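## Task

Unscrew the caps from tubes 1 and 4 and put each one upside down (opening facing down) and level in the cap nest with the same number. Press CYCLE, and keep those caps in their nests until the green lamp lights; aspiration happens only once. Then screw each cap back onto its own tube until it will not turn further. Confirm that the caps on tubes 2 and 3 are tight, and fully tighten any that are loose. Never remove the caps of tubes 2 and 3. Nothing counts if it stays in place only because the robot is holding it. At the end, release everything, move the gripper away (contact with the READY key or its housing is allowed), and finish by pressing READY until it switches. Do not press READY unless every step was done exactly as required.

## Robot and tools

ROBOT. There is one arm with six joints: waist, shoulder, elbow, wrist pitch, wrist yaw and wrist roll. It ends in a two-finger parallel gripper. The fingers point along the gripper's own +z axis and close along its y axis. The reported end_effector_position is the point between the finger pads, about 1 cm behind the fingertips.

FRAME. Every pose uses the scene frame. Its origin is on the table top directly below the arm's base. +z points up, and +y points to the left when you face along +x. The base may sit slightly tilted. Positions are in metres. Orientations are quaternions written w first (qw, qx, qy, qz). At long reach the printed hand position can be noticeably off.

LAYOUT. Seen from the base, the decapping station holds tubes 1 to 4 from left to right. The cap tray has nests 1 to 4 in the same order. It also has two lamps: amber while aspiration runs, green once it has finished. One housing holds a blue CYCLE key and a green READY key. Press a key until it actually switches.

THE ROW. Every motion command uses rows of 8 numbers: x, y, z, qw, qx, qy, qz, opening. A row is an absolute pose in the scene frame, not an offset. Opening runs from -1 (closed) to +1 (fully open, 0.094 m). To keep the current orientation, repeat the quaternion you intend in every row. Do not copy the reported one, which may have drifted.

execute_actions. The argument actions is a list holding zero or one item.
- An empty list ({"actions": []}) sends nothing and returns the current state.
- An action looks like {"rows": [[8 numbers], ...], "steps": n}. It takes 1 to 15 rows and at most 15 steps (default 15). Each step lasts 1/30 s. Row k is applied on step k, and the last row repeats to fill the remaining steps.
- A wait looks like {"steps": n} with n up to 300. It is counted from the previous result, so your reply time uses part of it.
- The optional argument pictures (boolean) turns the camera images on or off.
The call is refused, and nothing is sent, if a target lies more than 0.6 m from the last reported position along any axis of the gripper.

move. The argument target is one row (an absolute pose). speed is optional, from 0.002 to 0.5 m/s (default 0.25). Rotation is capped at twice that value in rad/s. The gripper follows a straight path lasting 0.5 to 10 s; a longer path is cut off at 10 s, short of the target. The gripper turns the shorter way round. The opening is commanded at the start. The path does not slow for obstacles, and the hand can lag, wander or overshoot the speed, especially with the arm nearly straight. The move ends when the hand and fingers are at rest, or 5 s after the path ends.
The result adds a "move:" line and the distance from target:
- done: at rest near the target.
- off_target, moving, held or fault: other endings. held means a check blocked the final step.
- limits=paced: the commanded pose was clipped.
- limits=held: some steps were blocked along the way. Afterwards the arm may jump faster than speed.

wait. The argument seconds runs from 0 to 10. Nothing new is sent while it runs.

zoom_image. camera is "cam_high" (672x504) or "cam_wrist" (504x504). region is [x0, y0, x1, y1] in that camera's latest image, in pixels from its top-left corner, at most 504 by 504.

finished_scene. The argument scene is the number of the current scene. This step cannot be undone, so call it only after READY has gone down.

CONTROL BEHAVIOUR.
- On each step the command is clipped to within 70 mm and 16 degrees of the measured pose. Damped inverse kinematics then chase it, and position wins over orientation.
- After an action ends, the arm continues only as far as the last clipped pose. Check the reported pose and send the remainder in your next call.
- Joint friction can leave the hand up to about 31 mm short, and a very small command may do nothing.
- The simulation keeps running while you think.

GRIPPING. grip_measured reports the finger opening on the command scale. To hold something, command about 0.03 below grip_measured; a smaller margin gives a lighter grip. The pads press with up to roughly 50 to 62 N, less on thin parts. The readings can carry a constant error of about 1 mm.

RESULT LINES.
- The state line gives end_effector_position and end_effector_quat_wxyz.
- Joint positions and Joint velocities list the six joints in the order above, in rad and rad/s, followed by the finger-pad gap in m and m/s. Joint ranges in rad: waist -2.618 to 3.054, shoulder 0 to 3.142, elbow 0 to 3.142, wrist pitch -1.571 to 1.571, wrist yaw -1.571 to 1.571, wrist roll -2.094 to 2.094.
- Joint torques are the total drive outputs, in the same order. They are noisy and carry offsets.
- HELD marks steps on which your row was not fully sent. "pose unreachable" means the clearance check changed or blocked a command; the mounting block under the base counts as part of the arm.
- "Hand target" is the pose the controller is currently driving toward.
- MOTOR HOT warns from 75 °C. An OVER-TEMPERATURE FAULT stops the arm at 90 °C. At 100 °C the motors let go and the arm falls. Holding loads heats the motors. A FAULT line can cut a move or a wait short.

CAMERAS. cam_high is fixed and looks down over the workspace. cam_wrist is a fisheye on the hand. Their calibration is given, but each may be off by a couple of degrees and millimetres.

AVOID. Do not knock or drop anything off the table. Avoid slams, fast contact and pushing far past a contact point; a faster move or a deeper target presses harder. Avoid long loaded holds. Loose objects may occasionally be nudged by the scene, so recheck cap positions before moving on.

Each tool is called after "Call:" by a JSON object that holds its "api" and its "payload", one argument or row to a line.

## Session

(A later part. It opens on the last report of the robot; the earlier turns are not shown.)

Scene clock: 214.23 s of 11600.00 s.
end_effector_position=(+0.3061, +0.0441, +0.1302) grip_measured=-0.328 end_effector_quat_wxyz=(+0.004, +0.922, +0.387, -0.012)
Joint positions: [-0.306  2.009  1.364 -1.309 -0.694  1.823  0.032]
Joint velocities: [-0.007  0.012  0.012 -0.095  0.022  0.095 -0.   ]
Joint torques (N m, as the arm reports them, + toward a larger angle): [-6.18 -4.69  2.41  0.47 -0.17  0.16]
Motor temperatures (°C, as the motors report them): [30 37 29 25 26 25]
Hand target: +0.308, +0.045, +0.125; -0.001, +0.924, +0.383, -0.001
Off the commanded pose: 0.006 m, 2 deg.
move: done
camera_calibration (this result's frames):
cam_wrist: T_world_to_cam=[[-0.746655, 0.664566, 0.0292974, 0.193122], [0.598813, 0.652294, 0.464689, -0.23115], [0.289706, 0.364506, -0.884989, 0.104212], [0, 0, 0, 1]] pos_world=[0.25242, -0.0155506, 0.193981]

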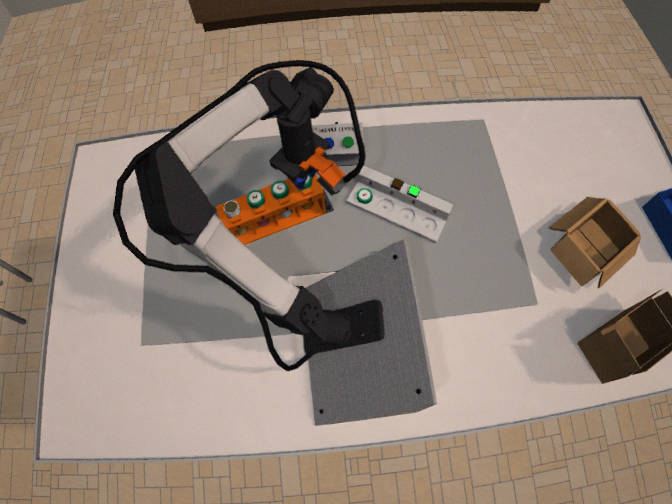

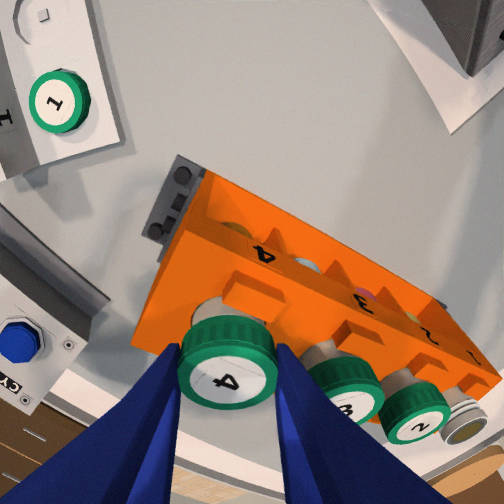

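Call:
{"api": "execute_actions", "payload": {
  "actions": [
    {"rows":[[0.308,0.046,0.129,0,0.922,0.387,0,-0.345],[0.308,0.046,0.129,0,0.922,0.387,0,0.0]],"steps":7}
  ],
  "pictures": false
}}

Call:
{"api": "move", "payload": {
  "target": [0.3085,0.049,0.123,0,-0.326,0.946,0,0],
  "speed": 0.5
}}

Scene clock: 217.43 s of 11600.00 s.
end_effector_position=(+0.3070, +0.0451, +0.1303) grip_measured=-0.002 end_effector_quat_wxyz=(+0.002, +0.922, +0.386, -0.008)
Joint positions: [-0.306  2.009  1.364 -1.308 -0.702  1.825  0.047]
Joint velocities: [-0.017  0.007 -0.007  0.081 -0.022 -0.007 -0.   ]
Joint torques (N m, as the arm reports them, + toward a larger angle): [-6.39 -4.84  3.35  0.28 -0.09  0.06]
Motor temperatures (°C, as the motors report them): [30 37 29 25 26 25]
Hand target: +0.308, +0.046, +0.129; -0.000, +0.922, +0.387, -0.000
Off the commanded pose: 0.002 m, 1 deg.
Steps of this call (steps 1 to 89: nothing new was sent; steps 90 to 96: all 7 steps of this action). Readings (end_effector_position):
90: (+0.3061, +0.0441, +0.1303)
91: (+0.3062, +0.0441, +0.1304)
93: (+0.3067, +0.0446, +0.1303)
96: the state above

Scene clock: 221.43 s of 11600.00 s.
end_effector_position=(+0.3084, +0.0448, +0.1235) grip_measured=-0.002 end_effector_quat_wxyz=(-0.005, -0.315, +0.949, -0.002)
Joint positions: [-0.294  2.009  1.342 -1.272 -0.713 -1.146  0.047]
Joint velocities: [ 0.002  0.012  0.012  0.007 -0.037  0.051 -0.001]
Joint torques (N m, as the arm reports them, + toward a larger angle): [-6.12 -5.49  3.56  0.23 -0.18 -0.05]
Motor temperatures (°C, as the motors report them): [30 37 29 25 26 25]
Hand target: +0.309, +0.049, +0.123; +0.000, -0.326, +0.946, +0.000
Off the commanded pose: 0.004 m, 1 deg.
move: done
camera_calibration (this result's frames):
cam_wrist: T_world_to_cam=[[0.636042, -0.771198, 0.0265367, -0.167166], [-0.678205, -0.542281, 0.495953, 0.213656], [-0.368088, -0.333445, -0.867944, 0.329405], [0, 0, 0, 1]] pos_world=[0.372477, 0.0967822, 0.184378]

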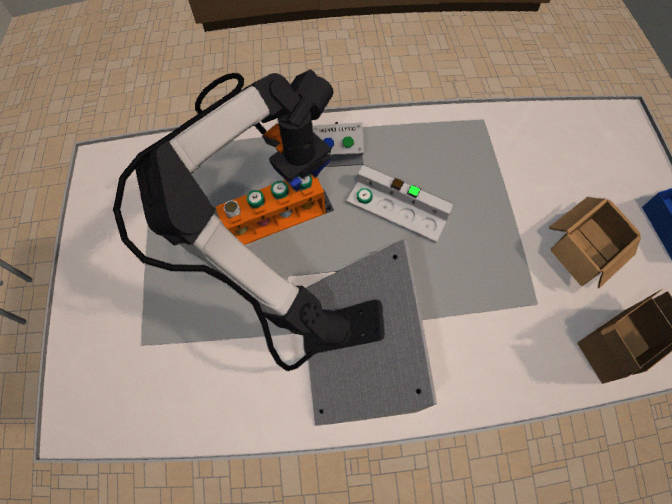

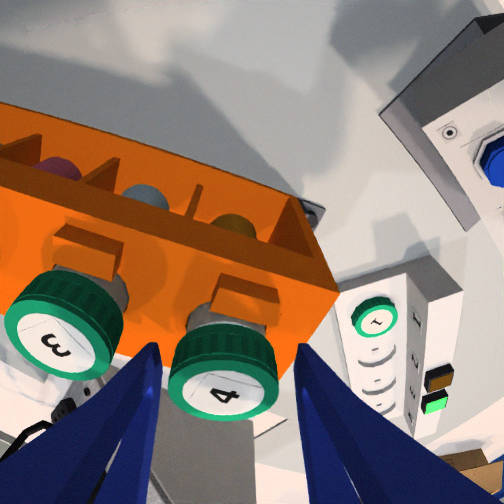

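Call:
{"api": "execute_actions", "payload": {
  "actions": [
    {"rows":[[0.308,0.047,0.123,0,-0.315,0.949,0,-0.15],[0.308,0.047,0.123,0,-0.315,0.949,0,-0.22],[0.308,0.047,0.123,0,-0.315,0.949,0,-0.27],[0.308,0.047,0.123,0,-0.315,0.949,0,-0.345]],"steps":8}
  ],
  "pictures": false
}}

Call:
{"api": "move", "payload": {
  "target": [0.308,0.046,0.119,0,0.93,0.367,0,-0.345],
  "speed": 0.5
}}

Scene clock: 222.97 s of 11600.00 s.
end_effector_position=(+0.3079, +0.0457, +0.1235) grip_measured=-0.318 end_effector_quat_wxyz=(-0.005, -0.315, +0.949, +0.000)
Joint positions: [-0.294  2.009  1.342 -1.276 -0.716 -1.15   0.032]
Joint velocities: [ 0.012  0.007 -0.002 -0.022  0.007  0.081 -0.001]
Joint torques (N m, as the arm reports them, + toward a larger angle): [-6.46 -5.25  3.38  0.24 -0.13  0.08]
Motor temperatures (°C, as the motors report them): [30 36 29 25 26 25]
Hand target: +0.308, +0.047, +0.123; -0.000, -0.315, +0.949, +0.000
Off the commanded pose: 0.001 m, 1 deg.
Steps of this call (steps 1 to 38: nothing new was sent; steps 39 to 46: all 8 steps of this action). Readings (end_effector_position):
39: (+0.3084, +0.0448, +0.1235)
40: (+0.3084, +0.0448, +0.1235)
42: (+0.3078, +0.0456, +0.1235)
46: the state above

Scene clock: 227.10 s of 11600.00 s.
end_effector_position=(+0.3080, +0.0461, +0.1218) grip_measured=-0.319 end_effector_quat_wxyz=(-0.001, +0.924, +0.381, -0.003)
Joint positions: [-0.292  2.007  1.334 -1.267 -0.721  1.855  0.032]
Joint velocities: [-0.002  0.002 -0.022 -0.037  0.095  0.007 -0.   ]
Joint torques (N m, as the arm reports them, + toward a larger angle): [-6.08 -4.92  3.15  0.32 -0.01  0.34]
Motor temperatures (°C, as the motors report them): [30 36 29 25 26 25]
Hand target: +0.308, +0.046, +0.119; -0.001, +0.930, +0.367, -0.000
Off the commanded pose: 0.003 m, 2 deg.
move: done
camera_calibration (this result's frames):
cam_wrist: T_world_to_cam=[[-0.73799, 0.674086, 0.0312893, 0.190098], [0.601521, 0.636114, 0.483251, -0.231932], [0.305849, 0.375455, -0.874923, 0.0888258], [0, 0, 0, 1]] pos_world=[0.252636, -0.0139574, 0.183849]

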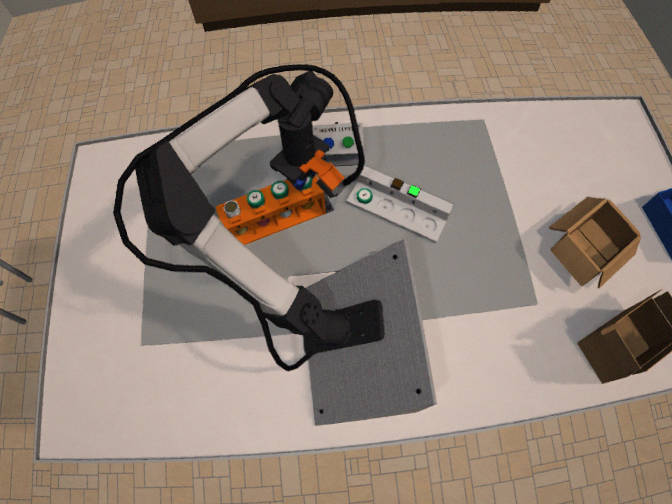

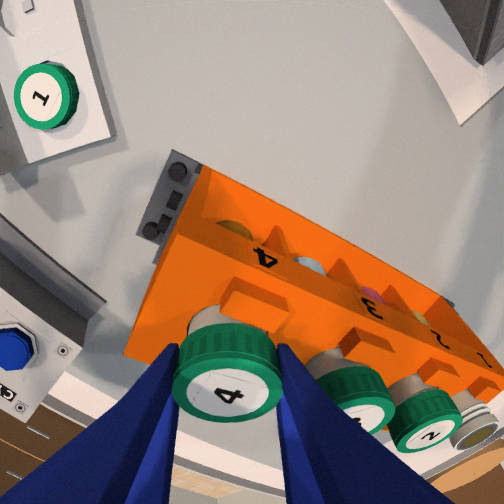

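Call:
{"api": "execute_actions", "payload": {
  "actions": [
    {"rows":[[0.308,0.046,0.119,0,0.94,0.342,0,-0.36],[0.308,0.046,0.119,0,0.94,0.342,0,-0.36],[0.308,0.046,0.119,0,0.948,0.317,0,-0.36],[0.308,0.046,0.119,0,0.956,0.292,0,-0.36]],"steps":15}
  ]
}}

Scene clock: 228.43 s of 11600.00 s.
end_effector_position=(+0.3080, +0.0460, +0.1216) grip_measured=-0.319 end_effector_quat_wxyz=(-0.001, +0.948, +0.317, -0.003)
Joint positions: [-0.291  2.007  1.334 -1.266 -0.719  1.994  0.032]
Joint velocities: [-0.007  0.007 -0.007 -0.007  0.051  0.022 -0.   ]
Joint torques (N m, as the arm reports them, + toward a larger angle): [-6.16 -4.76  3.23  0.25 -0.02  0.48]
Motor temperatures (°C, as the motors report them): [30 36 29 25 26 25]
Hand target: +0.308, +0.046, +0.119; -0.001, +0.956, +0.293, -0.001
Off the commanded pose: 0.003 m, 3 deg.
Steps of this call (steps 1 to 25: nothing new was sent; steps 26 to 40: all 15 steps of this action). Readings (end_effector_position):
26: (+0.3080, +0.0461, +0.1218)
27: (+0.3080, +0.0461, +0.1218)
29: (+0.3080, +0.0461, +0.1218)
33: (+0.3080, +0.0460, +0.1218)
40: the state above
camera_calibration (this result's frames):
cam_wrist: T_world_to_cam=[[-0.638665, 0.768897, 0.0300799, 0.155383], [0.68333, 0.548751, 0.481593, -0.252801], [0.353789, 0.328131, -0.875878, 0.0762242], [0, 0, 0, 1]] pos_world=[0.245017, -0.00576058, 0.183837]

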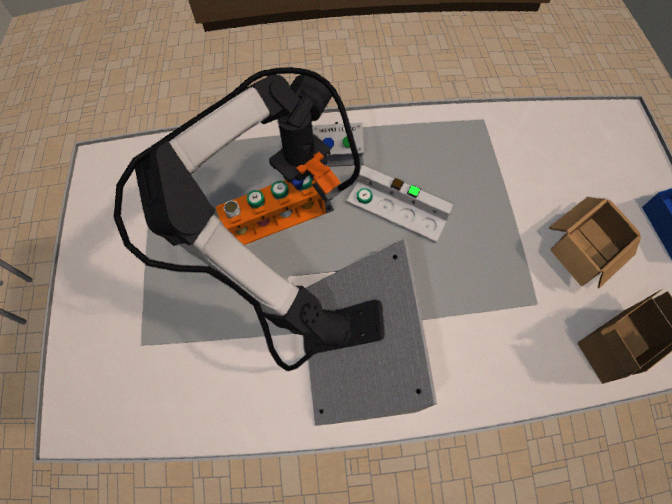

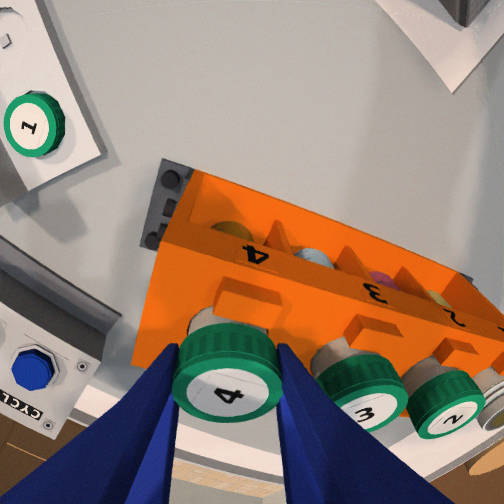

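Call:
{"api": "execute_actions", "payload": {
  "actions": [
    {"rows":[[0.308,0.046,0.121,0,0.948,0.317,0,-0.36],[0.308,0.046,0.121,0,0.948,0.317,0,-0.1]],"steps":6}
  ],
  "pictures": false
}}

Call:
{"api": "move", "payload": {
  "target": [0.308,0.046,0.1215,0,0.707,0.707,0,-0.1],
  "speed": 0.5
}}

Call:
{"api": "execute_actions", "payload": {
  "actions": [
    {"rows":[[0.308,0.046,0.121,0,0.707,0.707,0,-0.22],[0.308,0.046,0.121,0,0.707,0.707,0,-0.27],[0.308,0.046,0.121,0,0.707,0.707,0,-0.36],[0.308,0.046,0.121,0,0.707,0.707,0,-0.36],[0.308,0.046,0.121,0,0.707,0.707,0,-0.36],[0.308,0.046,0.121,0,0.725,0.688,0,-0.36],[0.308,0.046,0.121,0,0.743,0.669,0,-0.36],[0.308,0.046,0.121,0,0.76,0.649,0,-0.36],[0.308,0.046,0.121,0,0.777,0.629,0,-0.36]],"steps":15}
  ]
}}

Scene clock: 231.10 s of 11600.00 s.
end_effector_position=(+0.3081, +0.0459, +0.1216) grip_measured=-0.103 end_effector_quat_wxyz=(-0.001, +0.948, +0.318, -0.003)
Joint positions: [-0.291  2.007  1.334 -1.265 -0.719  1.992  0.042]
Joint velocities: [-0.017 -0.007  0.007 -0.066 -0.022  0.037  0.001]
Joint torques (N m, as the arm reports them, + toward a larger angle): [-6.56 -5.02  3.53  0.21 -0.03  0.08]
Motor temperatures (°C, as the motors report them): [31 36 29 25 26 25]
Hand target: +0.308, +0.046, +0.121; -0.000, +0.948, +0.317, -0.000
Off the commanded pose: 0.001 m, 0 deg.
Steps of this call (steps 1 to 74: nothing new was sent; steps 75 to 80: all 6 steps of this action). Readings (end_effector_position):
75: (+0.3080, +0.0460, +0.1216)
76: (+0.3080, +0.0460, +0.1216)
78: (+0.3081, +0.0459, +0.1216)
80: the state above

Scene clock: 233.00 s of 11600.00 s.
end_effector_position=(+0.3083, +0.0458, +0.1216) grip_measured=-0.102 end_effector_quat_wxyz=(-0.001, +0.712, +0.702, -0.003)
Joint positions: [-0.291  2.007  1.334 -1.264 -0.719  1.084  0.042]
Joint velocities: [-0.002 -0.012  0.002 -0.081  0.007 -0.022  0.001]
Joint torques (N m, as the arm reports them, + toward a larger angle): [-6.66 -4.89  3.68  0.23  0.01 -0.05]
Motor temperatures (°C, as the motors report them): [31 36 29 25 26 25]
Hand target: +0.308, +0.046, +0.122; +0.000, +0.707, +0.707, -0.000
Off the commanded pose: 0.000 m, 1 deg.
move: done
camera_calibration (this result's frames):
cam_wrist: T_world_to_cam=[[-0.99891, -0.033902, 0.0321002, 0.303337], [-0.0140672, 0.874145, 0.485461, -0.0532666], [-0.0445183, 0.48448, -0.873669, 0.191549], [0, 0, 0, 1]] pos_world=[0.310785, -0.035955, 0.183472]

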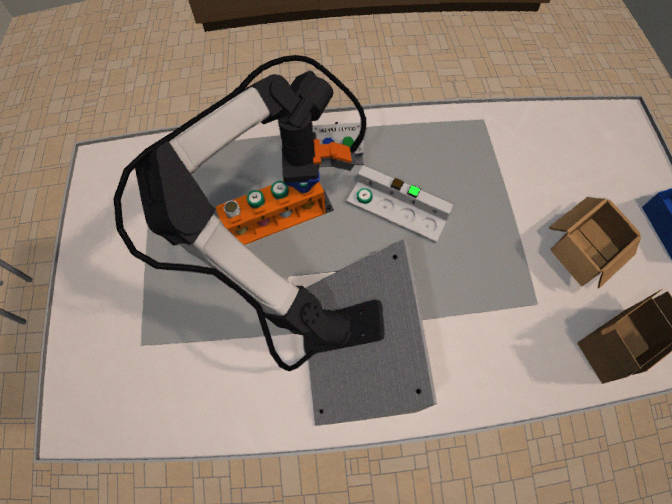

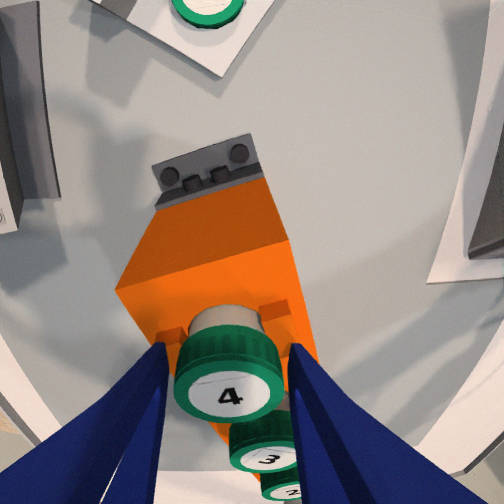

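Scene clock: 233.50 s of 11600.00 s.
end_effector_position=(+0.3080, +0.0457, +0.1216) grip_measured=-0.319 end_effector_quat_wxyz=(-0.002, +0.727, +0.686, -0.003)
Joint positions: [-0.291  2.007  1.334 -1.265 -0.718  1.126  0.032]
Joint velocities: [-0.007  0.007 -0.012  0.007  0.007  0.066  0.001]
Joint torques (N m, as the arm reports them, + toward a larger angle): [-6.66 -4.43  4.1   0.13 -0.03  1.17]
Motor temperatures (°C, as the motors report them): [31 36 29 25 26 25]
Hand target: +0.308, +0.046, +0.121; -0.004, +0.775, +0.632, +0.000
Off the commanded pose: 0.001 m, 9 deg.
Steps of this call (steps 1 to 15: all 15 steps of this action). Readings (end_effector_position):
1: (+0.3083, +0.0458, +0.1216)
2: (+0.3083, +0.0458, +0.1216)
4: (+0.3081, +0.0458, +0.1216)
8: (+0.3081, +0.0458, +0.1216)
15: the state above
camera_calibration (this result's frames):
cam_wrist: T_world_to_cam=[[-0.999396, 0.00920099, 0.0335121, 0.301013], [0.0242945, 0.874506, 0.484406, -0.0648732], [-0.0248495, 0.484928, -0.874201, 0.185579], [0, 0, 0, 1]] pos_world=[0.307019, -0.0360301, 0.183571]

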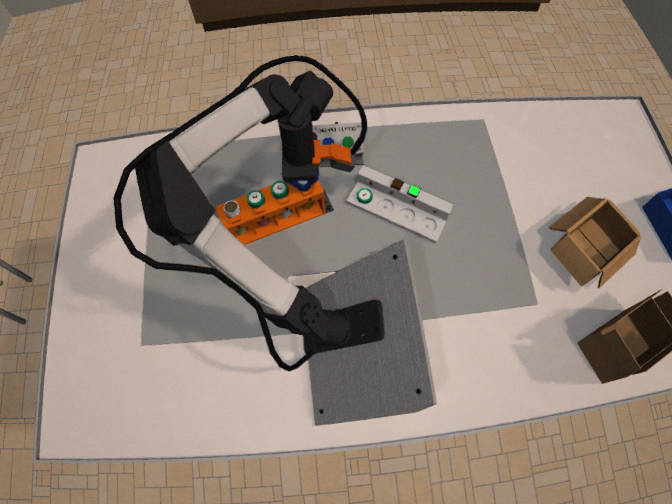

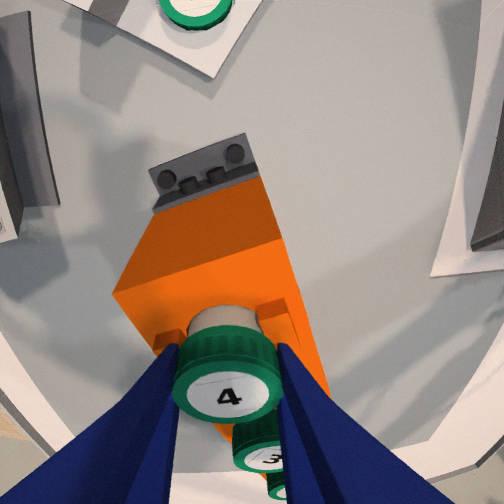

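Call:
{"api": "execute_actions", "payload": {
  "actions": [
    {"rows":[[0.308,0.046,0.122,0,0.74,0.672,0,-0.36],[0.308,0.046,0.122,0,0.727,0.686,0,-0.36],[0.308,0.046,0.122,0,0.727,0.686,0,-0.36],[0.308,0.046,0.122,0,0.727,0.686,0,0.05]],"steps":8}
  ],
  "pictures": false
}}

Call:
{"api": "move", "payload": {
  "target": [0.309,0.04,0.16,0,0.68,0.733,0,0.05],
  "speed": 0.2
}}

Call:
{"api": "move", "payload": {
  "target": [0.317,-0.087,0.13,0,0.288,0.958,0,0.05],
  "speed": 0.4
}}

Call:
{"api": "move", "payload": {
  "target": [0.315,-0.084,0.05,0,0.288,0.958,0,0.05],
  "speed": 0.2
}}

Scene clock: 235.20 s of 11600.00 s.
end_effector_position=(+0.3080, +0.0457, +0.1216) grip_measured=+0.047 end_effector_quat_wxyz=(-0.002, +0.722, +0.691, -0.003)
Joint positions: [-0.291  2.007  1.334 -1.265 -0.718  1.112  0.049]
Joint velocities: [-0.027  0.002 -0.002 -0.007  0.022  0.081  0.001]
Joint torques (N m, as the arm reports them, + toward a larger angle): [-6.71 -4.92  3.74  0.21  0.01  0.09]
Motor temperatures (°C, as the motors report them): [31 36 29 25 26 25]
Hand target: +0.308, +0.046, +0.122; -0.000, +0.727, +0.686, -0.000
Off the commanded pose: 0.001 m, 1 deg.
Steps of this call (steps 1 to 43: nothing new was sent; steps 44 to 51: all 8 steps of this action). Readings (end_effector_position):
44: (+0.3080, +0.0457, +0.1216)
45: (+0.3080, +0.0457, +0.1216)
47: (+0.3080, +0.0457, +0.1216)
51: the state above

Scene clock: 236.40 s of 11600.00 s.
end_effector_position=(+0.3095, +0.0429, +0.1589) grip_measured=+0.048 end_effector_quat_wxyz=(+0.005, +0.679, +0.734, +0.005)
Joint positions: [-0.372  2.02   1.449 -1.41  -0.702  0.907  0.049]
Joint velocities: [-0.012  0.002  0.007 -0.066 -0.037 -0.095 -0.   ]
Joint torques (N m, as the arm reports them, + toward a larger angle): [-6.93 -3.48  5.64  0.05  0.07 -0.06]
Motor temperatures (°C, as the motors report them): [31 36 29 25 26 25]
Hand target: +0.308, +0.040, +0.160; +0.000, +0.680, +0.733, -0.000
Off the commanded pose: 0.003 m, 1 deg.
move: done
camera_calibration (this result's frames):
cam_wrist: T_world_to_cam=[[-0.992049, -0.125293, 0.0118715, 0.308231], [-0.103731, 0.867428, 0.48663, -0.0409208], [-0.0712691, 0.48153, -0.873527, 0.233971], [0, 0, 0, 1]] pos_world=[0.318211, -0.0385491, 0.220635]

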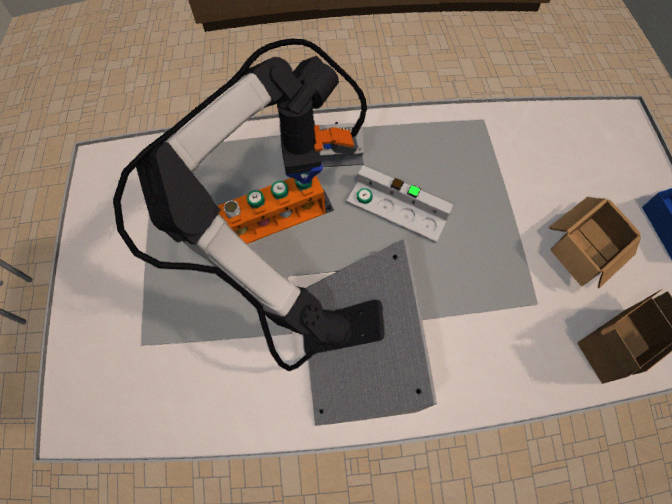

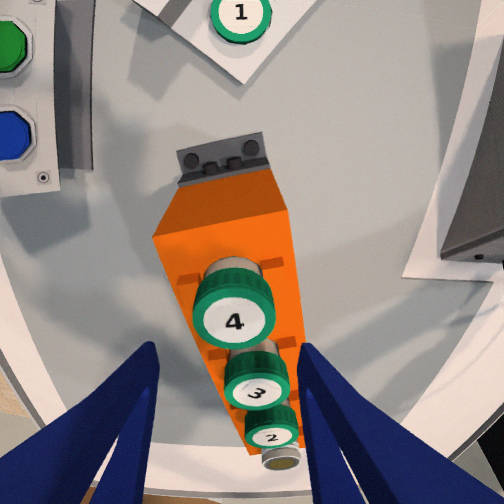

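Scene clock: 238.23 s of 11600.00 s.
end_effector_position=(+0.3150, -0.0810, +0.1288) grip_measured=+0.048 end_effector_quat_wxyz=(-0.003, +0.295, +0.956, +0.005)
Joint positions: [-0.521  2.384  1.552 -1.28  -0.63  -0.174  0.049]
Joint velocities: [-0.002  0.002  0.002 -0.037  0.051 -0.022 -0.001]
Joint torques (N m, as the arm reports them, + toward a larger angle): [-7.73 -5.55  5.92  0.28  0.04 -0.03]
Motor temperatures (°C, as the motors report them): [31 36 29 25 26 25]
Hand target: +0.317, -0.088, +0.130; +0.000, +0.288, +0.958, -0.000
Off the commanded pose: 0.006 m, 1 deg.
move: done
camera_calibration (this result's frames):
cam_wrist: T_world_to_cam=[[-0.522107, -0.852692, 0.0179276, 0.0908094], [-0.736431, 0.461323, 0.494824, 0.247107], [-0.430203, 0.245149, -0.868808, 0.361019], [0, 0, 0, 1]] pos_world=[0.384701, -0.125067, 0.189753]

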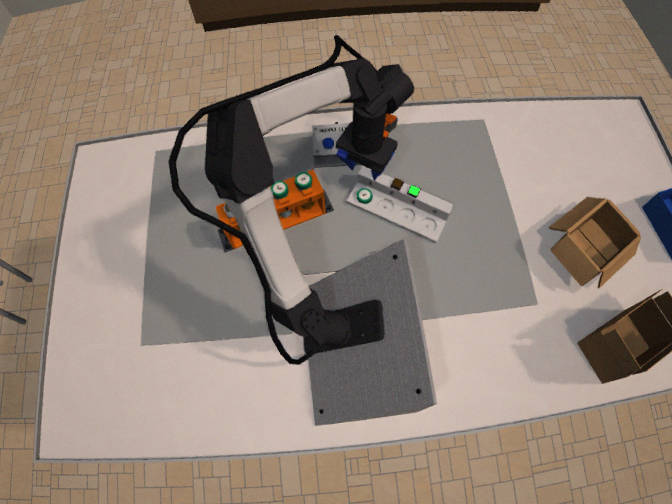

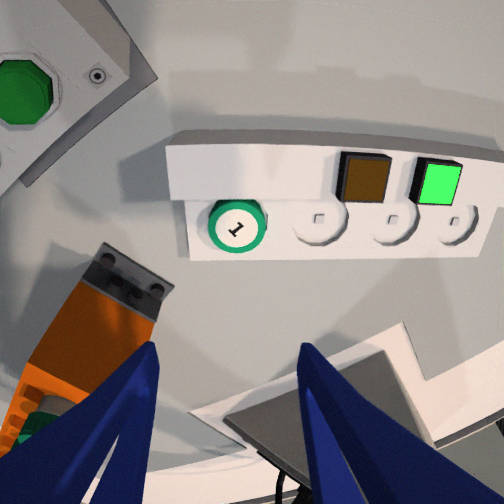

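Scene clock: 239.33 s of 11600.00 s.
end_effector_position=(+0.3179, -0.0840, +0.0549) grip_measured=+0.048 end_effector_quat_wxyz=(-0.000, +0.282, +0.959, -0.006)
Joint positions: [-0.394  2.408  1.353 -0.953 -0.673 -0.049  0.049]
Joint velocities: [-0.007 -0.012  0.002  0.066 -0.022  0.066  0.001]
Joint torques (N m, as the arm reports them, + toward a larger angle): [-7.15 -6.11  3.04  0.35 -0.11  0.16]
Motor temperatures (°C, as the motors report them): [31 36 29 25 26 25]
Hand target: +0.316, -0.084, +0.050; -0.000, +0.288, +0.958, +0.000
Off the commanded pose: 0.006 m, 1 deg.
move: done
camera_calibration (this result's frames):
cam_wrist: T_world_to_cam=[[-0.49949, -0.865521, 0.0371903, 0.0817034], [-0.748535, 0.452793, 0.484432, 0.290801], [-0.436125, 0.214131, -0.874038, 0.298409], [0, 0, 0, 1]] pos_world=[0.388628, -0.124855, 0.116909]

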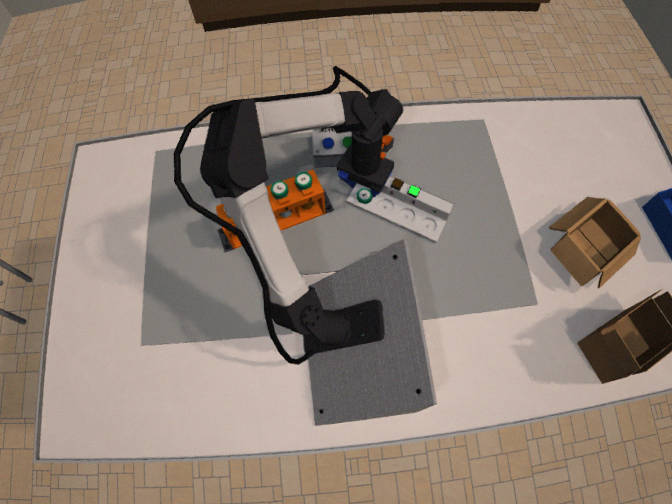

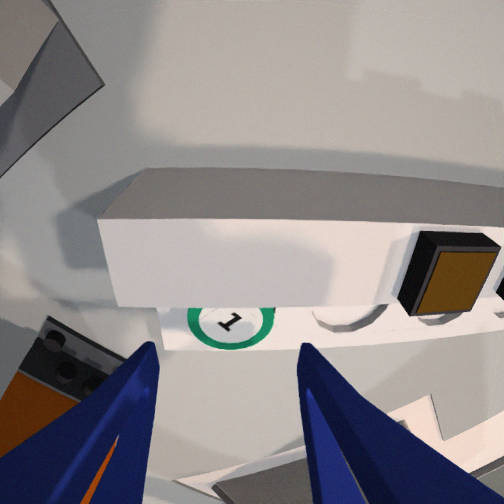

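Call:
{"api": "move", "payload": {
  "target": [0.3145,-0.0845,0.021,0,0.288,0.958,0,0.05],
  "speed": 0.08
}}

Scene clock: 241.43 s of 11600.00 s.
end_effector_position=(+0.3188, -0.0845, +0.0286) grip_measured=+0.048 end_effector_quat_wxyz=(+0.004, +0.281, +0.960, -0.006)
Joint positions: [-0.348  2.427  1.291 -0.826 -0.694  0.012  0.049]
Joint velocities: [-0.012 -0.012 -0.002  0.037 -0.081  0.037  0.   ]
Joint torques (N m, as the arm reports them, + toward a larger angle): [-6.79 -5.84  2.76  0.41 -0.12  0.1 ]
Motor temperatures (°C, as the motors report them): [31 36 29 25 26 25]
Hand target: +0.315, -0.084, +0.021; -0.000, +0.288, +0.958, +0.000
Off the commanded pose: 0.009 m, 1 deg.
move: done
camera_calibration (this result's frames):
cam_wrist: T_world_to_cam=[[-0.498491, -0.866176, 0.0353099, 0.082405], [-0.753337, 0.452986, 0.476747, 0.306215], [-0.428941, 0.211054, -0.878331, 0.273463], [0, 0, 0, 1]] pos_world=[0.389061, -0.125049, 0.091294]

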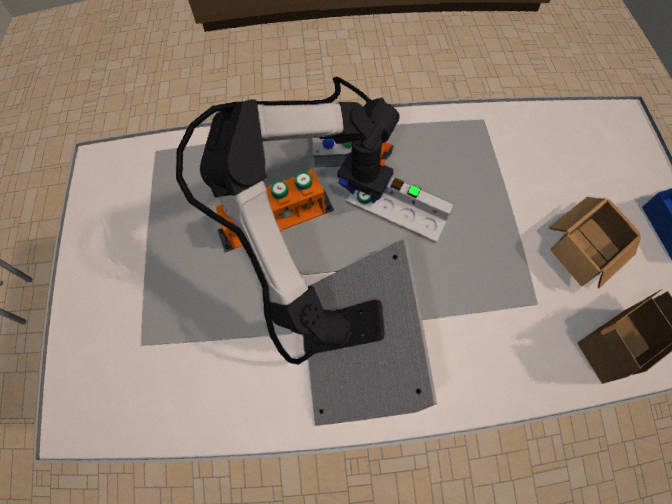

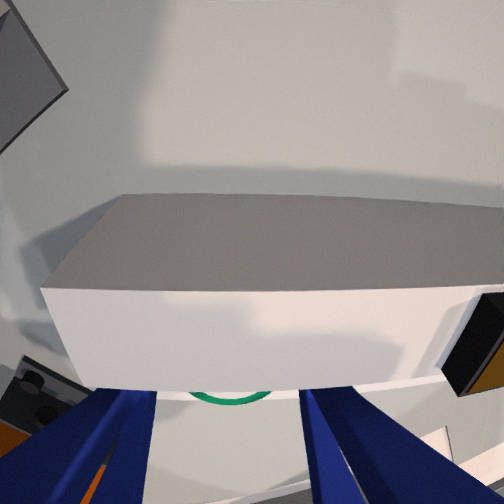

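Call:
{"api": "execute_actions", "payload": {
  "actions": [
    {"rows":[[0.317,-0.084,0.026,0,0.288,0.958,0,-0.15],[0.317,-0.084,0.028,0,0.288,0.958,0,-0.22],[0.317,-0.084,0.028,0,0.288,0.958,0,-0.26],[0.317,-0.084,0.028,0,0.288,0.958,0,-0.29],[0.317,-0.084,0.028,0,0.288,0.958,0,-0.35]],"steps":9}
  ],
  "pictures": false
}}

Call:
{"api": "move", "payload": {
  "target": [0.319,-0.084,0.165,0,0.15,0.989,0,-0.35],
  "speed": 0.2
}}

Call:
{"api": "move", "payload": {
  "target": [0.261,0.201,0.163,0,-0.777,0.629,0,-0.35],
  "speed": 0.45
}}

Call:
{"api": "move", "payload": {
  "target": [0.26,0.2,0.144,0,-0.777,0.629,0,-0.35],
  "speed": 0.1
}}

Scene clock: 243.33 s of 11600.00 s.
end_effector_position=(+0.3190, -0.0852, +0.0286) grip_measured=-0.326 end_effector_quat_wxyz=(+0.005, +0.281, +0.960, -0.007)
Joint positions: [-0.348  2.427  1.291 -0.823 -0.691  0.014  0.032]
Joint velocities: [-0.017 -0.007 -0.002  0.007  0.022  0.066 -0.001]
Joint torques (N m, as the arm reports them, + toward a larger angle): [-7.61 -6.24  4.3   0.07 -0.08  0.02]
Motor temperatures (°C, as the motors report them): [31 36 29 25 26 25]
Hand target: +0.317, -0.084, +0.028; +0.000, +0.288, +0.958, -0.000
Off the commanded pose: 0.002 m, 1 deg.
Steps of this call (steps 1 to 48: nothing new was sent; steps 49 to 57: all 9 steps of this action). Readings (end_effector_position):
49: (+0.3192, -0.0848, +0.0286)
50: (+0.3192, -0.0848, +0.0286)
52: (+0.3191, -0.0850, +0.0286)
56: (+0.3190, -0.0852, +0.0286)
57: the state above

Scene clock: 244.97 s of 11600.00 s.
end_effector_position=(+0.3196, -0.0805, +0.1676) grip_measured=-0.326 end_effector_quat_wxyz=(+0.011, +0.149, +0.989, -0.002)
Joint positions: [-0.572  2.374  1.672 -1.402 -0.608 -0.504  0.032]
Joint velocities: [-0.002 -0.002 -0.002  0.007 -0.066 -0.051 -0.   ]
Joint torques (N m, as the arm reports them, + toward a larger angle): [-7.06 -4.9   6.13  0.09  0.05 -0.03]
Motor temperatures (°C, as the motors report them): [31 36 29 25 26 25]
Hand target: +0.317, -0.084, +0.165; +0.000, +0.150, +0.989, -0.001
Off the commanded pose: 0.004 m, 1 deg.
move: done
camera_calibration (this result's frames):
cam_wrist: T_world_to_cam=[[-0.248819, -0.968149, 0.0278773, -0.00541246], [-0.85333, 0.232744, 0.466539, 0.25472], [-0.458168, 0.0922953, -0.884061, 0.395776], [0, 0, 0, 1]] pos_world=[0.397345, -0.101053, 0.231204]

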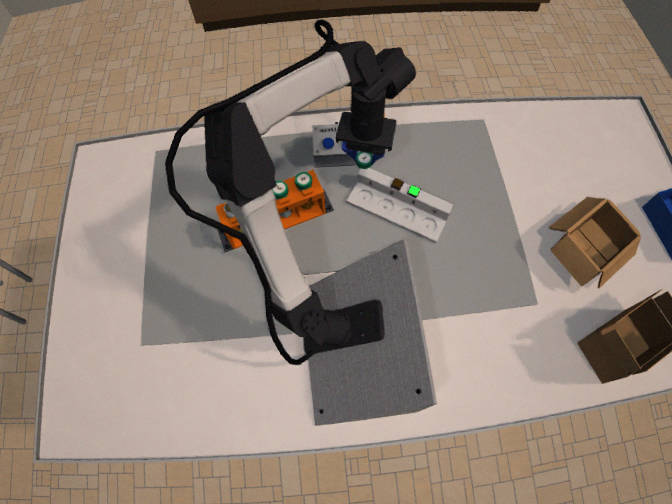

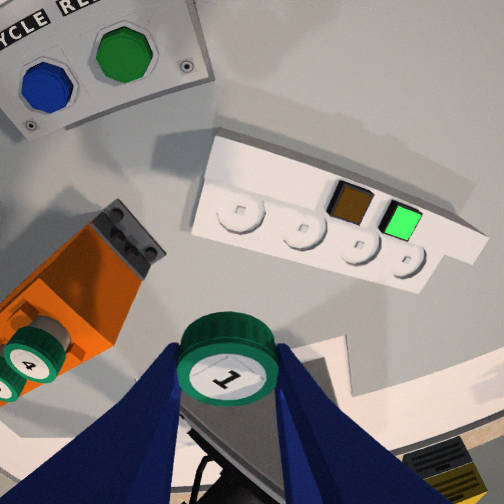

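Scene clock: 247.87 s of 11600.00 s.
end_effector_position=(+0.2623, +0.1953, +0.1594) grip_measured=-0.327 end_effector_quat_wxyz=(+0.003, +0.770, -0.638, +0.001)
Joint positions: [-0.077  1.612  1.403 -1.532 -0.773 -1.976  0.032]
Joint velocities: [-0.002 -0.017  0.012 -0.095 -0.022  0.022  0.001]
Joint torques (N m, as the arm reports them, + toward a larger angle): [-4.43 -3.64  5.13 -0.07 -0.16 -0.05]
Motor temperatures (°C, as the motors report them): [31 36 29 25 26 25]
Hand target: +0.261, +0.203, +0.162; -0.002, +0.777, -0.629, -0.001
Off the commanded pose: 0.007 m, 1 deg.
move: done
camera_calibration (this result's frames):
cam_wrist: T_world_to_cam=[[0.972114, 0.233498, 0.0217389, -0.306375], [0.193041, -0.849409, 0.491162, 0.0783979], [0.133151, -0.473269, -0.870797, 0.290113], [0, 0, 0, 1]] pos_world=[0.244068, 0.275431, 0.220784]

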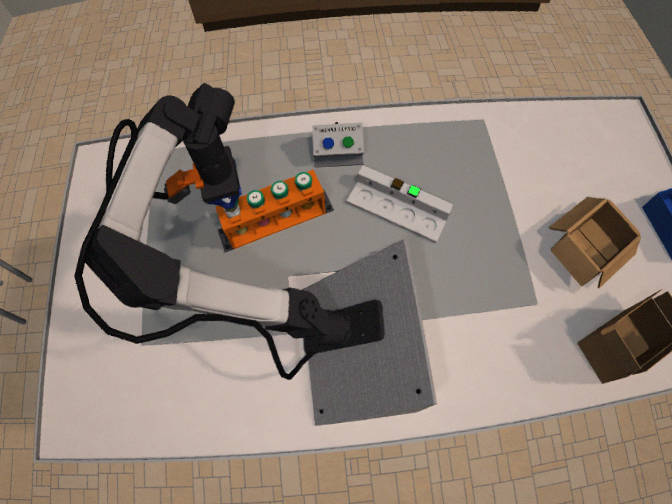

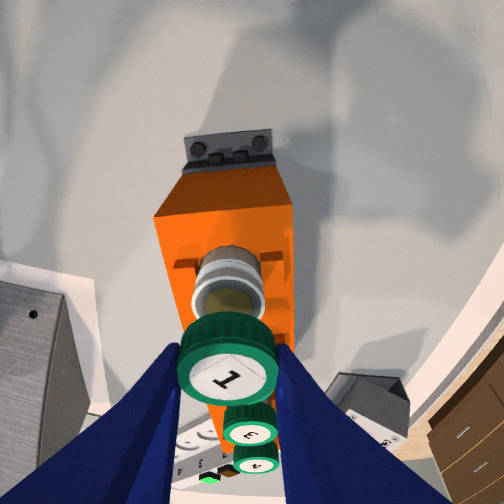

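Scene clock: 248.70 s of 11600.00 s.
end_effector_position=(+0.2610, +0.1971, +0.1457) grip_measured=-0.327 end_effector_quat_wxyz=(+0.007, +0.775, -0.632, -0.002)
Joint positions: [-0.036  1.597  1.357 -1.47  -0.776 -1.94   0.032]
Joint velocities: [ 0.007 -0.007 -0.012  0.022 -0.007  0.022 -0.   ]
Joint torques (N m, as the arm reports them, + toward a larger angle): [-4.34 -4.4   2.82  0.24 -0.18  0.11]
Motor temperatures (°C, as the motors report them): [31 36 29 25 26 25]
Hand target: +0.260, +0.200, +0.144; +0.000, +0.777, -0.629, -0.001
Off the commanded pose: 0.004 m, 1 deg.
move: done
camera_calibration (this result's frames):
cam_wrist: T_world_to_cam=[[0.96859, 0.24828, 0.013804, -0.306099], [0.209658, -0.845247, 0.491529, 0.0816748], [0.133704, -0.473196, -0.870752, 0.278979], [0, 0, 0, 1]] pos_world=[0.24206, 0.277046, 0.207002]

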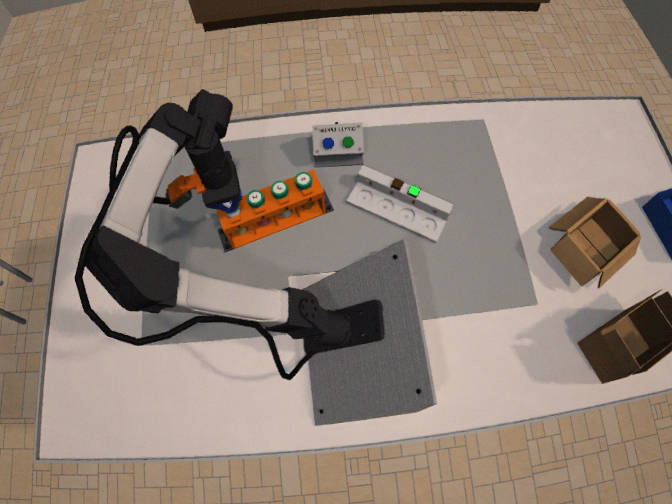

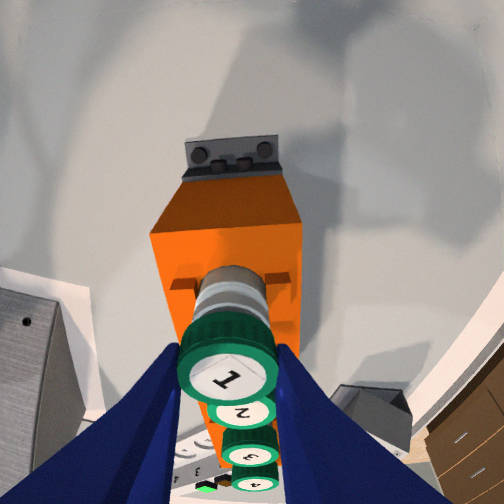

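Call:
{"api": "execute_actions", "payload": {
  "actions": [
    {"rows":[[0.26,0.201,0.1435,0,-0.777,0.629,0,-0.35],[0.26,0.2015,0.143,0,-0.777,0.629,0,-0.35],[0.26,0.2015,0.142,0,-0.777,0.629,0,-0.35],[0.26,0.2015,0.141,0,-0.777,0.629,0,-0.35],[0.26,0.2015,0.14,0,-0.777,0.629,0,-0.35],[0.26,0.2015,0.139,0,-0.777,0.629,0,-0.35],[0.26,0.2015,0.138,0,-0.777,0.629,0,-0.35],[0.26,0.2015,0.137,0,-0.777,0.629,0,-0.35],[0.26,0.2015,0.136,0,-0.777,0.629,0,-0.35],[0.26,0.2015,0.135,0,-0.777,0.629,0,-0.35],[0.26,0.2015,0.134,0,-0.777,0.629,0,-0.35],[0.26,0.2015,0.133,0,-0.777,0.629,0,-0.35],[0.26,0.2015,0.132,0,-0.777,0.629,0,-0.35],[0.26,0.2015,0.131,0,-0.777,0.629,0,-0.35],[0.26,0.2015,0.13,0,-0.777,0.629,0,-0.35]],"steps":15}
  ],
  "pictures": false
}}

Call:
{"api": "execute_actions", "payload": {
  "actions": [
    {"rows":[[0.26,0.201,0.129,0,-0.777,0.629,0,-0.35],[0.26,0.2005,0.128,0,-0.777,0.629,0,-0.35],[0.26,0.2,0.127,0,-0.777,0.629,0,-0.35]],"steps":9}
  ]
}}

Scene clock: 251.53 s of 11600.00 s.
end_effector_position=(+0.2598, +0.1989, +0.1392) grip_measured=-0.327 end_effector_quat_wxyz=(+0.005, +0.774, -0.633, +0.003)
Joint positions: [-0.014  1.574  1.323 -1.424 -0.777 -1.897  0.032]
Joint velocities: [ 0.007 -0.071 -0.071  0.139  0.037  0.022 -0.   ]
Joint torques (N m, as the arm reports them, + toward a larger angle): [-2.52 -3.41  2.01  0.44 -0.21  0.1 ]
Motor temperatures (°C, as the motors report them): [31 35 29 25 26 25]
Hand target: +0.260, +0.202, +0.130; +0.000, +0.777, -0.629, -0.001
Off the commanded pose: 0.010 m, 1 deg.
Steps of this call (steps 1 to 70: nothing new was sent; steps 71 to 85: all 15 steps of this action). Readings (end_effector_position):
71: (+0.2616, +0.1970, +0.1457)
72: (+0.2616, +0.1971, +0.1455)
74: (+0.2618, +0.1978, +0.1445)
78: (+0.2600, +0.1983, +0.1404)
85: the state above

Scene clock: 251.83 s of 11600.00 s.
end_effector_position=(+0.2598, +0.1989, +0.1388) grip_measured=-0.327 end_effector_quat_wxyz=(+0.001, +0.773, -0.634, +0.008)
Joint positions: [-0.013  1.561  1.31  -1.406 -0.777 -1.88   0.032]
Joint velocities: [ 0.007 -0.007 -0.007 -0.051  0.037  0.022  0.001]
Joint torques (N m, as the arm reports them, + toward a larger angle): [-2.18 -2.95  1.67  0.62 -0.19  0.1 ]
Motor temperatures (°C, as the motors report them): [31 35 29 25 26 25]
Hand target: +0.260, +0.200, +0.127; +0.000, +0.777, -0.629, -0.001
Off the commanded pose: 0.012 m, 1 deg.
Steps of this call (steps 1 to 9: all 9 steps of this action). Readings (end_effector_position):
1: (+0.2598, +0.1989, +0.1391)
2: (+0.2598, +0.1988, +0.1390)
4: (+0.2597, +0.1988, +0.1388)
8: (+0.2598, +0.1989, +0.1388)
9: the state above
camera_calibration (this result's frames):
cam_wrist: T_world_to_cam=[[0.969598, 0.242336, 0.0339545, -0.307081], [0.193563, -0.844436, 0.499461, 0.0898195], [0.14971, -0.477704, -0.865671, 0.270029], [0, 0, 0, 1]] pos_world=[0.239934, 0.279258, 0.199321]

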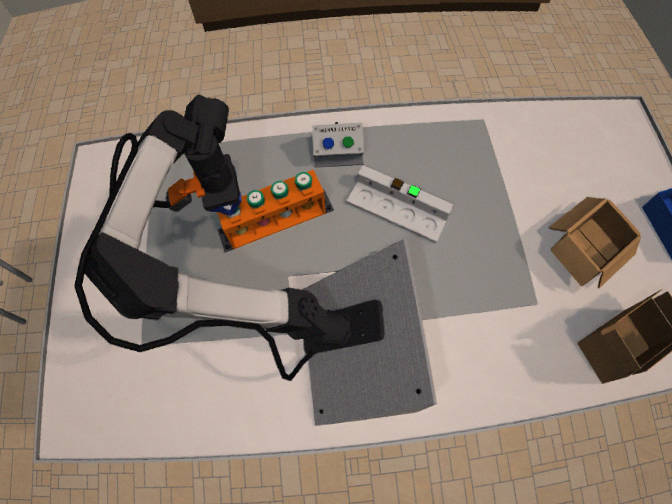

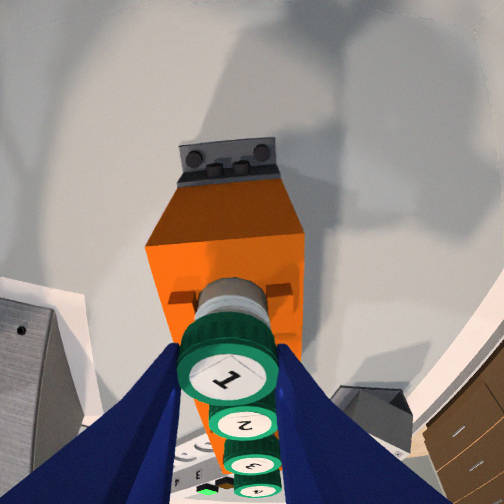

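Caught on the rim; ease off and shift +x.

Call:
{"api": "execute_actions", "payload": {
  "actions": [
    {"rows":[[0.26,0.2,0.131,0,-0.777,0.629,0,-0.35],[0.261,0.2,0.134,0,-0.777,0.629,0,-0.35],[0.262,0.199,0.136,0,-0.777,0.629,0,-0.35],[0.263,0.199,0.137,0,-0.777,0.629,0,-0.35],[0.264,0.199,0.137,0,-0.777,0.629,0,-0.35]],"steps":12}
  ],
  "pictures": false
}}

Scene clock: 253.10 s of 11600.00 s.
end_effector_position=(+0.2612, +0.1977, +0.1380) grip_measured=-0.327 end_effector_quat_wxyz=(+0.001, +0.774, -0.633, +0.005)
Joint positions: [-0.015  1.571  1.313 -1.407 -0.78  -1.892  0.032]
Joint velocities: [ 0.002  0.042 -0.002 -0.007  0.037  0.007  0.   ]
Joint torques (N m, as the arm reports them, + toward a larger angle): [-4.63 -2.35  5.02  0.09 -0.11 -0.07]
Motor temperatures (°C, as the motors report them): [31 35 29 25 26 25]
Hand target: +0.264, +0.199, +0.137; -0.000, +0.777, -0.629, +0.000
Off the commanded pose: 0.003 m, 1 deg.
Steps of this call (steps 1 to 26: nothing new was sent; steps 27 to 38: all 12 steps of this action). Readings (end_effector_position):
27: (+0.2597, +0.1989, +0.1388)
28: (+0.2597, +0.1989, +0.1388)
30: (+0.2598, +0.1988, +0.1391)
34: (+0.2605, +0.1988, +0.1392)
38: the state above

Call:
{"api": "execute_actions", "payload": {
  "actions": [
    {"rows":[[0.263,0.199,0.136,0,-0.777,0.629,0,-0.35],[0.263,0.2,0.135,0,-0.777,0.629,0,-0.35],[0.262,0.2,0.134,0,-0.777,0.629,0,-0.35],[0.262,0.2,0.133,0,-0.777,0.629,0,-0.35],[0.262,0.2,0.132,0,-0.777,0.629,0,-0.35],[0.262,0.2,0.131,0,-0.777,0.629,0,-0.35],[0.262,0.2,0.13,0,-0.777,0.629,0,-0.35],[0.262,0.2,0.129,0,-0.777,0.629,0,-0.35],[0.262,0.2,0.128,0,-0.777,0.629,0,-0.35],[0.262,0.2,0.127,0,-0.777,0.629,0,-0.35],[0.262,0.2,0.126,0,-0.777,0.629,0,-0.35]],"steps":15}
  ],
  "pictures": false
}}

Scene clock: 254.77 s of 11600.00 s.
end_effector_position=(+0.2618, +0.1989, +0.1314) grip_measured=-0.327 end_effector_quat_wxyz=(+0.004, +0.777, -0.629, +0.004)
Joint positions: [ 0.008  1.573  1.3   -1.379 -0.779 -1.876  0.032]
Joint velocities: [-0.002  0.012 -0.012 -0.022 -0.066  0.022  0.   ]
Joint torques (N m, as the arm reports them, + toward a larger angle): [-3.7  -3.38  2.6   0.39 -0.18  0.15]
Motor temperatures (°C, as the motors report them): [31 35 29 25 26 25]
Hand target: +0.262, +0.200, +0.126; +0.000, +0.777, -0.629, -0.000
Off the commanded pose: 0.006 m, 1 deg.
Steps of this call (steps 1 to 35: nothing new was sent; steps 36 to 50: all 15 steps of this action). Readings (end_effector_position):
36: (+0.2613, +0.1978, +0.1378)
37: (+0.2613, +0.1978, +0.1378)
39: (+0.2610, +0.1982, +0.1373)
43: (+0.2615, +0.1992, +0.1354)
50: the state above

Call:
{"api": "execute_actions", "payload": {
  "actions": [
    {"rows":[[0.262,0.199,0.126,0,-0.76,0.65,0,-0.35],[0.262,0.199,0.126,0,-0.74,0.673,0,-0.35],[0.262,0.199,0.126,0,-0.71,0.704,0,-0.35],[0.262,0.199,0.126,0,-0.55,0.835,0,-0.35]],"steps":15}
  ],
  "pictures": false
}}

Call:
{"api": "execute_actions", "payload": {
  "actions": [
    {"rows":[[0.262,0.198,0.126,0,-0.35,0.937,0,-0.35]],"steps":15}
  ],
  "pictures": false
}}

Call:
{"api": "move", "payload": {
  "target": [0.261,0.197,0.125,0,0.857,0.515,0,-0.35],
  "speed": 0.5
}}

Scene clock: 256.50 s of 11600.00 s.
end_effector_position=(+0.2624, +0.1988, +0.1314) grip_measured=-0.327 end_effector_quat_wxyz=(-0.002, -0.593, +0.805, -0.005)
Joint positions: [ 0.008  1.573  1.3   -1.376 -0.779 -1.362  0.032]
Joint velocities: [-0.012 -0.007 -0.007 -0.081 -0.022  0.579 -0.   ]
Joint torques (N m, as the arm reports them, + toward a larger angle): [-4.19 -2.87  2.89  0.3  -0.18  0.13]
Motor temperatures (°C, as the motors report them): [30 35 29 25 26 25]
Hand target: +0.262, +0.199, +0.126; -0.002, -0.552, +0.834, +0.003
Off the commanded pose: 0.005 m, 6 deg.
Steps of this call (steps 1 to 37: nothing new was sent; steps 38 to 52: all 15 steps of this action). Readings (end_effector_position):
38: (+0.2618, +0.1989, +0.1314)
39: (+0.2618, +0.1989, +0.1314)
41: (+0.2618, +0.1989, +0.1314)
45: (+0.2620, +0.1988, +0.1314)
52: the state above

Scene clock: 257.00 s of 11600.00 s.
end_effector_position=(+0.2630, +0.1986, +0.1314) grip_measured=-0.327 end_effector_quat_wxyz=(-0.000, -0.378, +0.926, -0.007)
Joint positions: [ 0.008  1.573  1.3   -1.373 -0.779 -0.867  0.032]
Joint velocities: [-0.012 -0.002  0.017 -0.037  0.081  0.315 -0.   ]
Joint torques (N m, as the arm reports them, + toward a larger angle): [-4.21 -3.19  2.5   0.36 -0.17  0.12]
Motor temperatures (°C, as the motors report them): [30 35 29 25 26 25]
Hand target: +0.262, +0.198, +0.126; -0.001, -0.351, +0.936, +0.001
Off the commanded pose: 0.006 m, 4 deg.
Steps of this call (steps 1 to 15: all 15 steps of this action). Readings (end_effector_position):
1: (+0.2624, +0.1988, +0.1314)
2: (+0.2624, +0.1988, +0.1314)
4: (+0.2625, +0.1988, +0.1314)
8: (+0.2625, +0.1988, +0.1314)
15: the state above

Scene clock: 261.00 s of 11600.00 s.
end_effector_position=(+0.2609, +0.1960, +0.1293) grip_measured=-0.326 end_effector_quat_wxyz=(+0.004, +0.857, +0.515, -0.007)
Joint positions: [ 0.008  1.579  1.294 -1.379 -0.775  1.956  0.032]
Joint velocities: [ 0.002 -0.017 -0.002  0.007 -0.007  0.037  0.   ]
Joint torques (N m, as the arm reports them, + toward a larger angle): [-4.27 -4.    2.13  0.4  -0.1   0.17]
Motor temperatures (°C, as the motors report them): [30 35 29 25 26 25]
Hand target: +0.261, +0.197, +0.125; -0.000, +0.857, +0.515, -0.000
Off the commanded pose: 0.004 m, 1 deg.
move: done
camera_calibration (this result's frames):
cam_wrist: T_world_to_cam=[[-0.904265, 0.426065, 0.0278121, 0.146543], [0.387628, 0.791887, 0.471868, -0.27589], [0.179022, 0.437474, -0.881231, 0.0752257], [0, 0, 0, 1]] pos_world=[0.22599, 0.123128, 0.192399]

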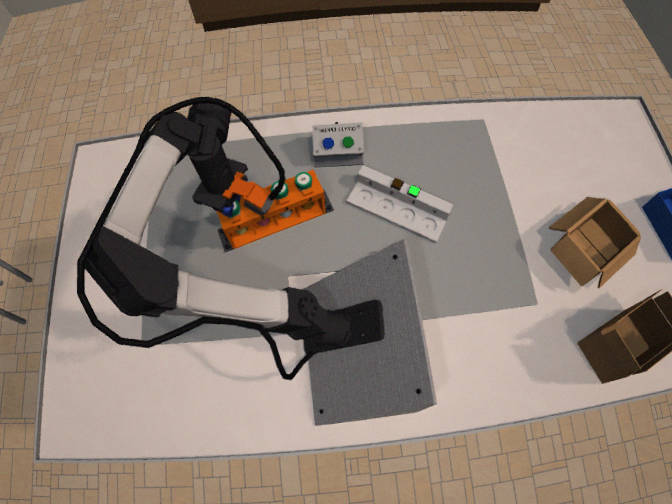

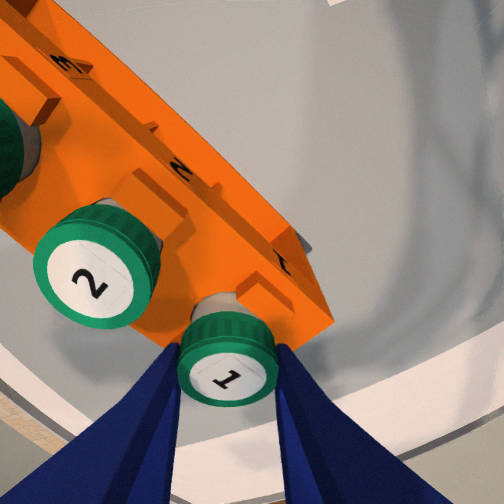

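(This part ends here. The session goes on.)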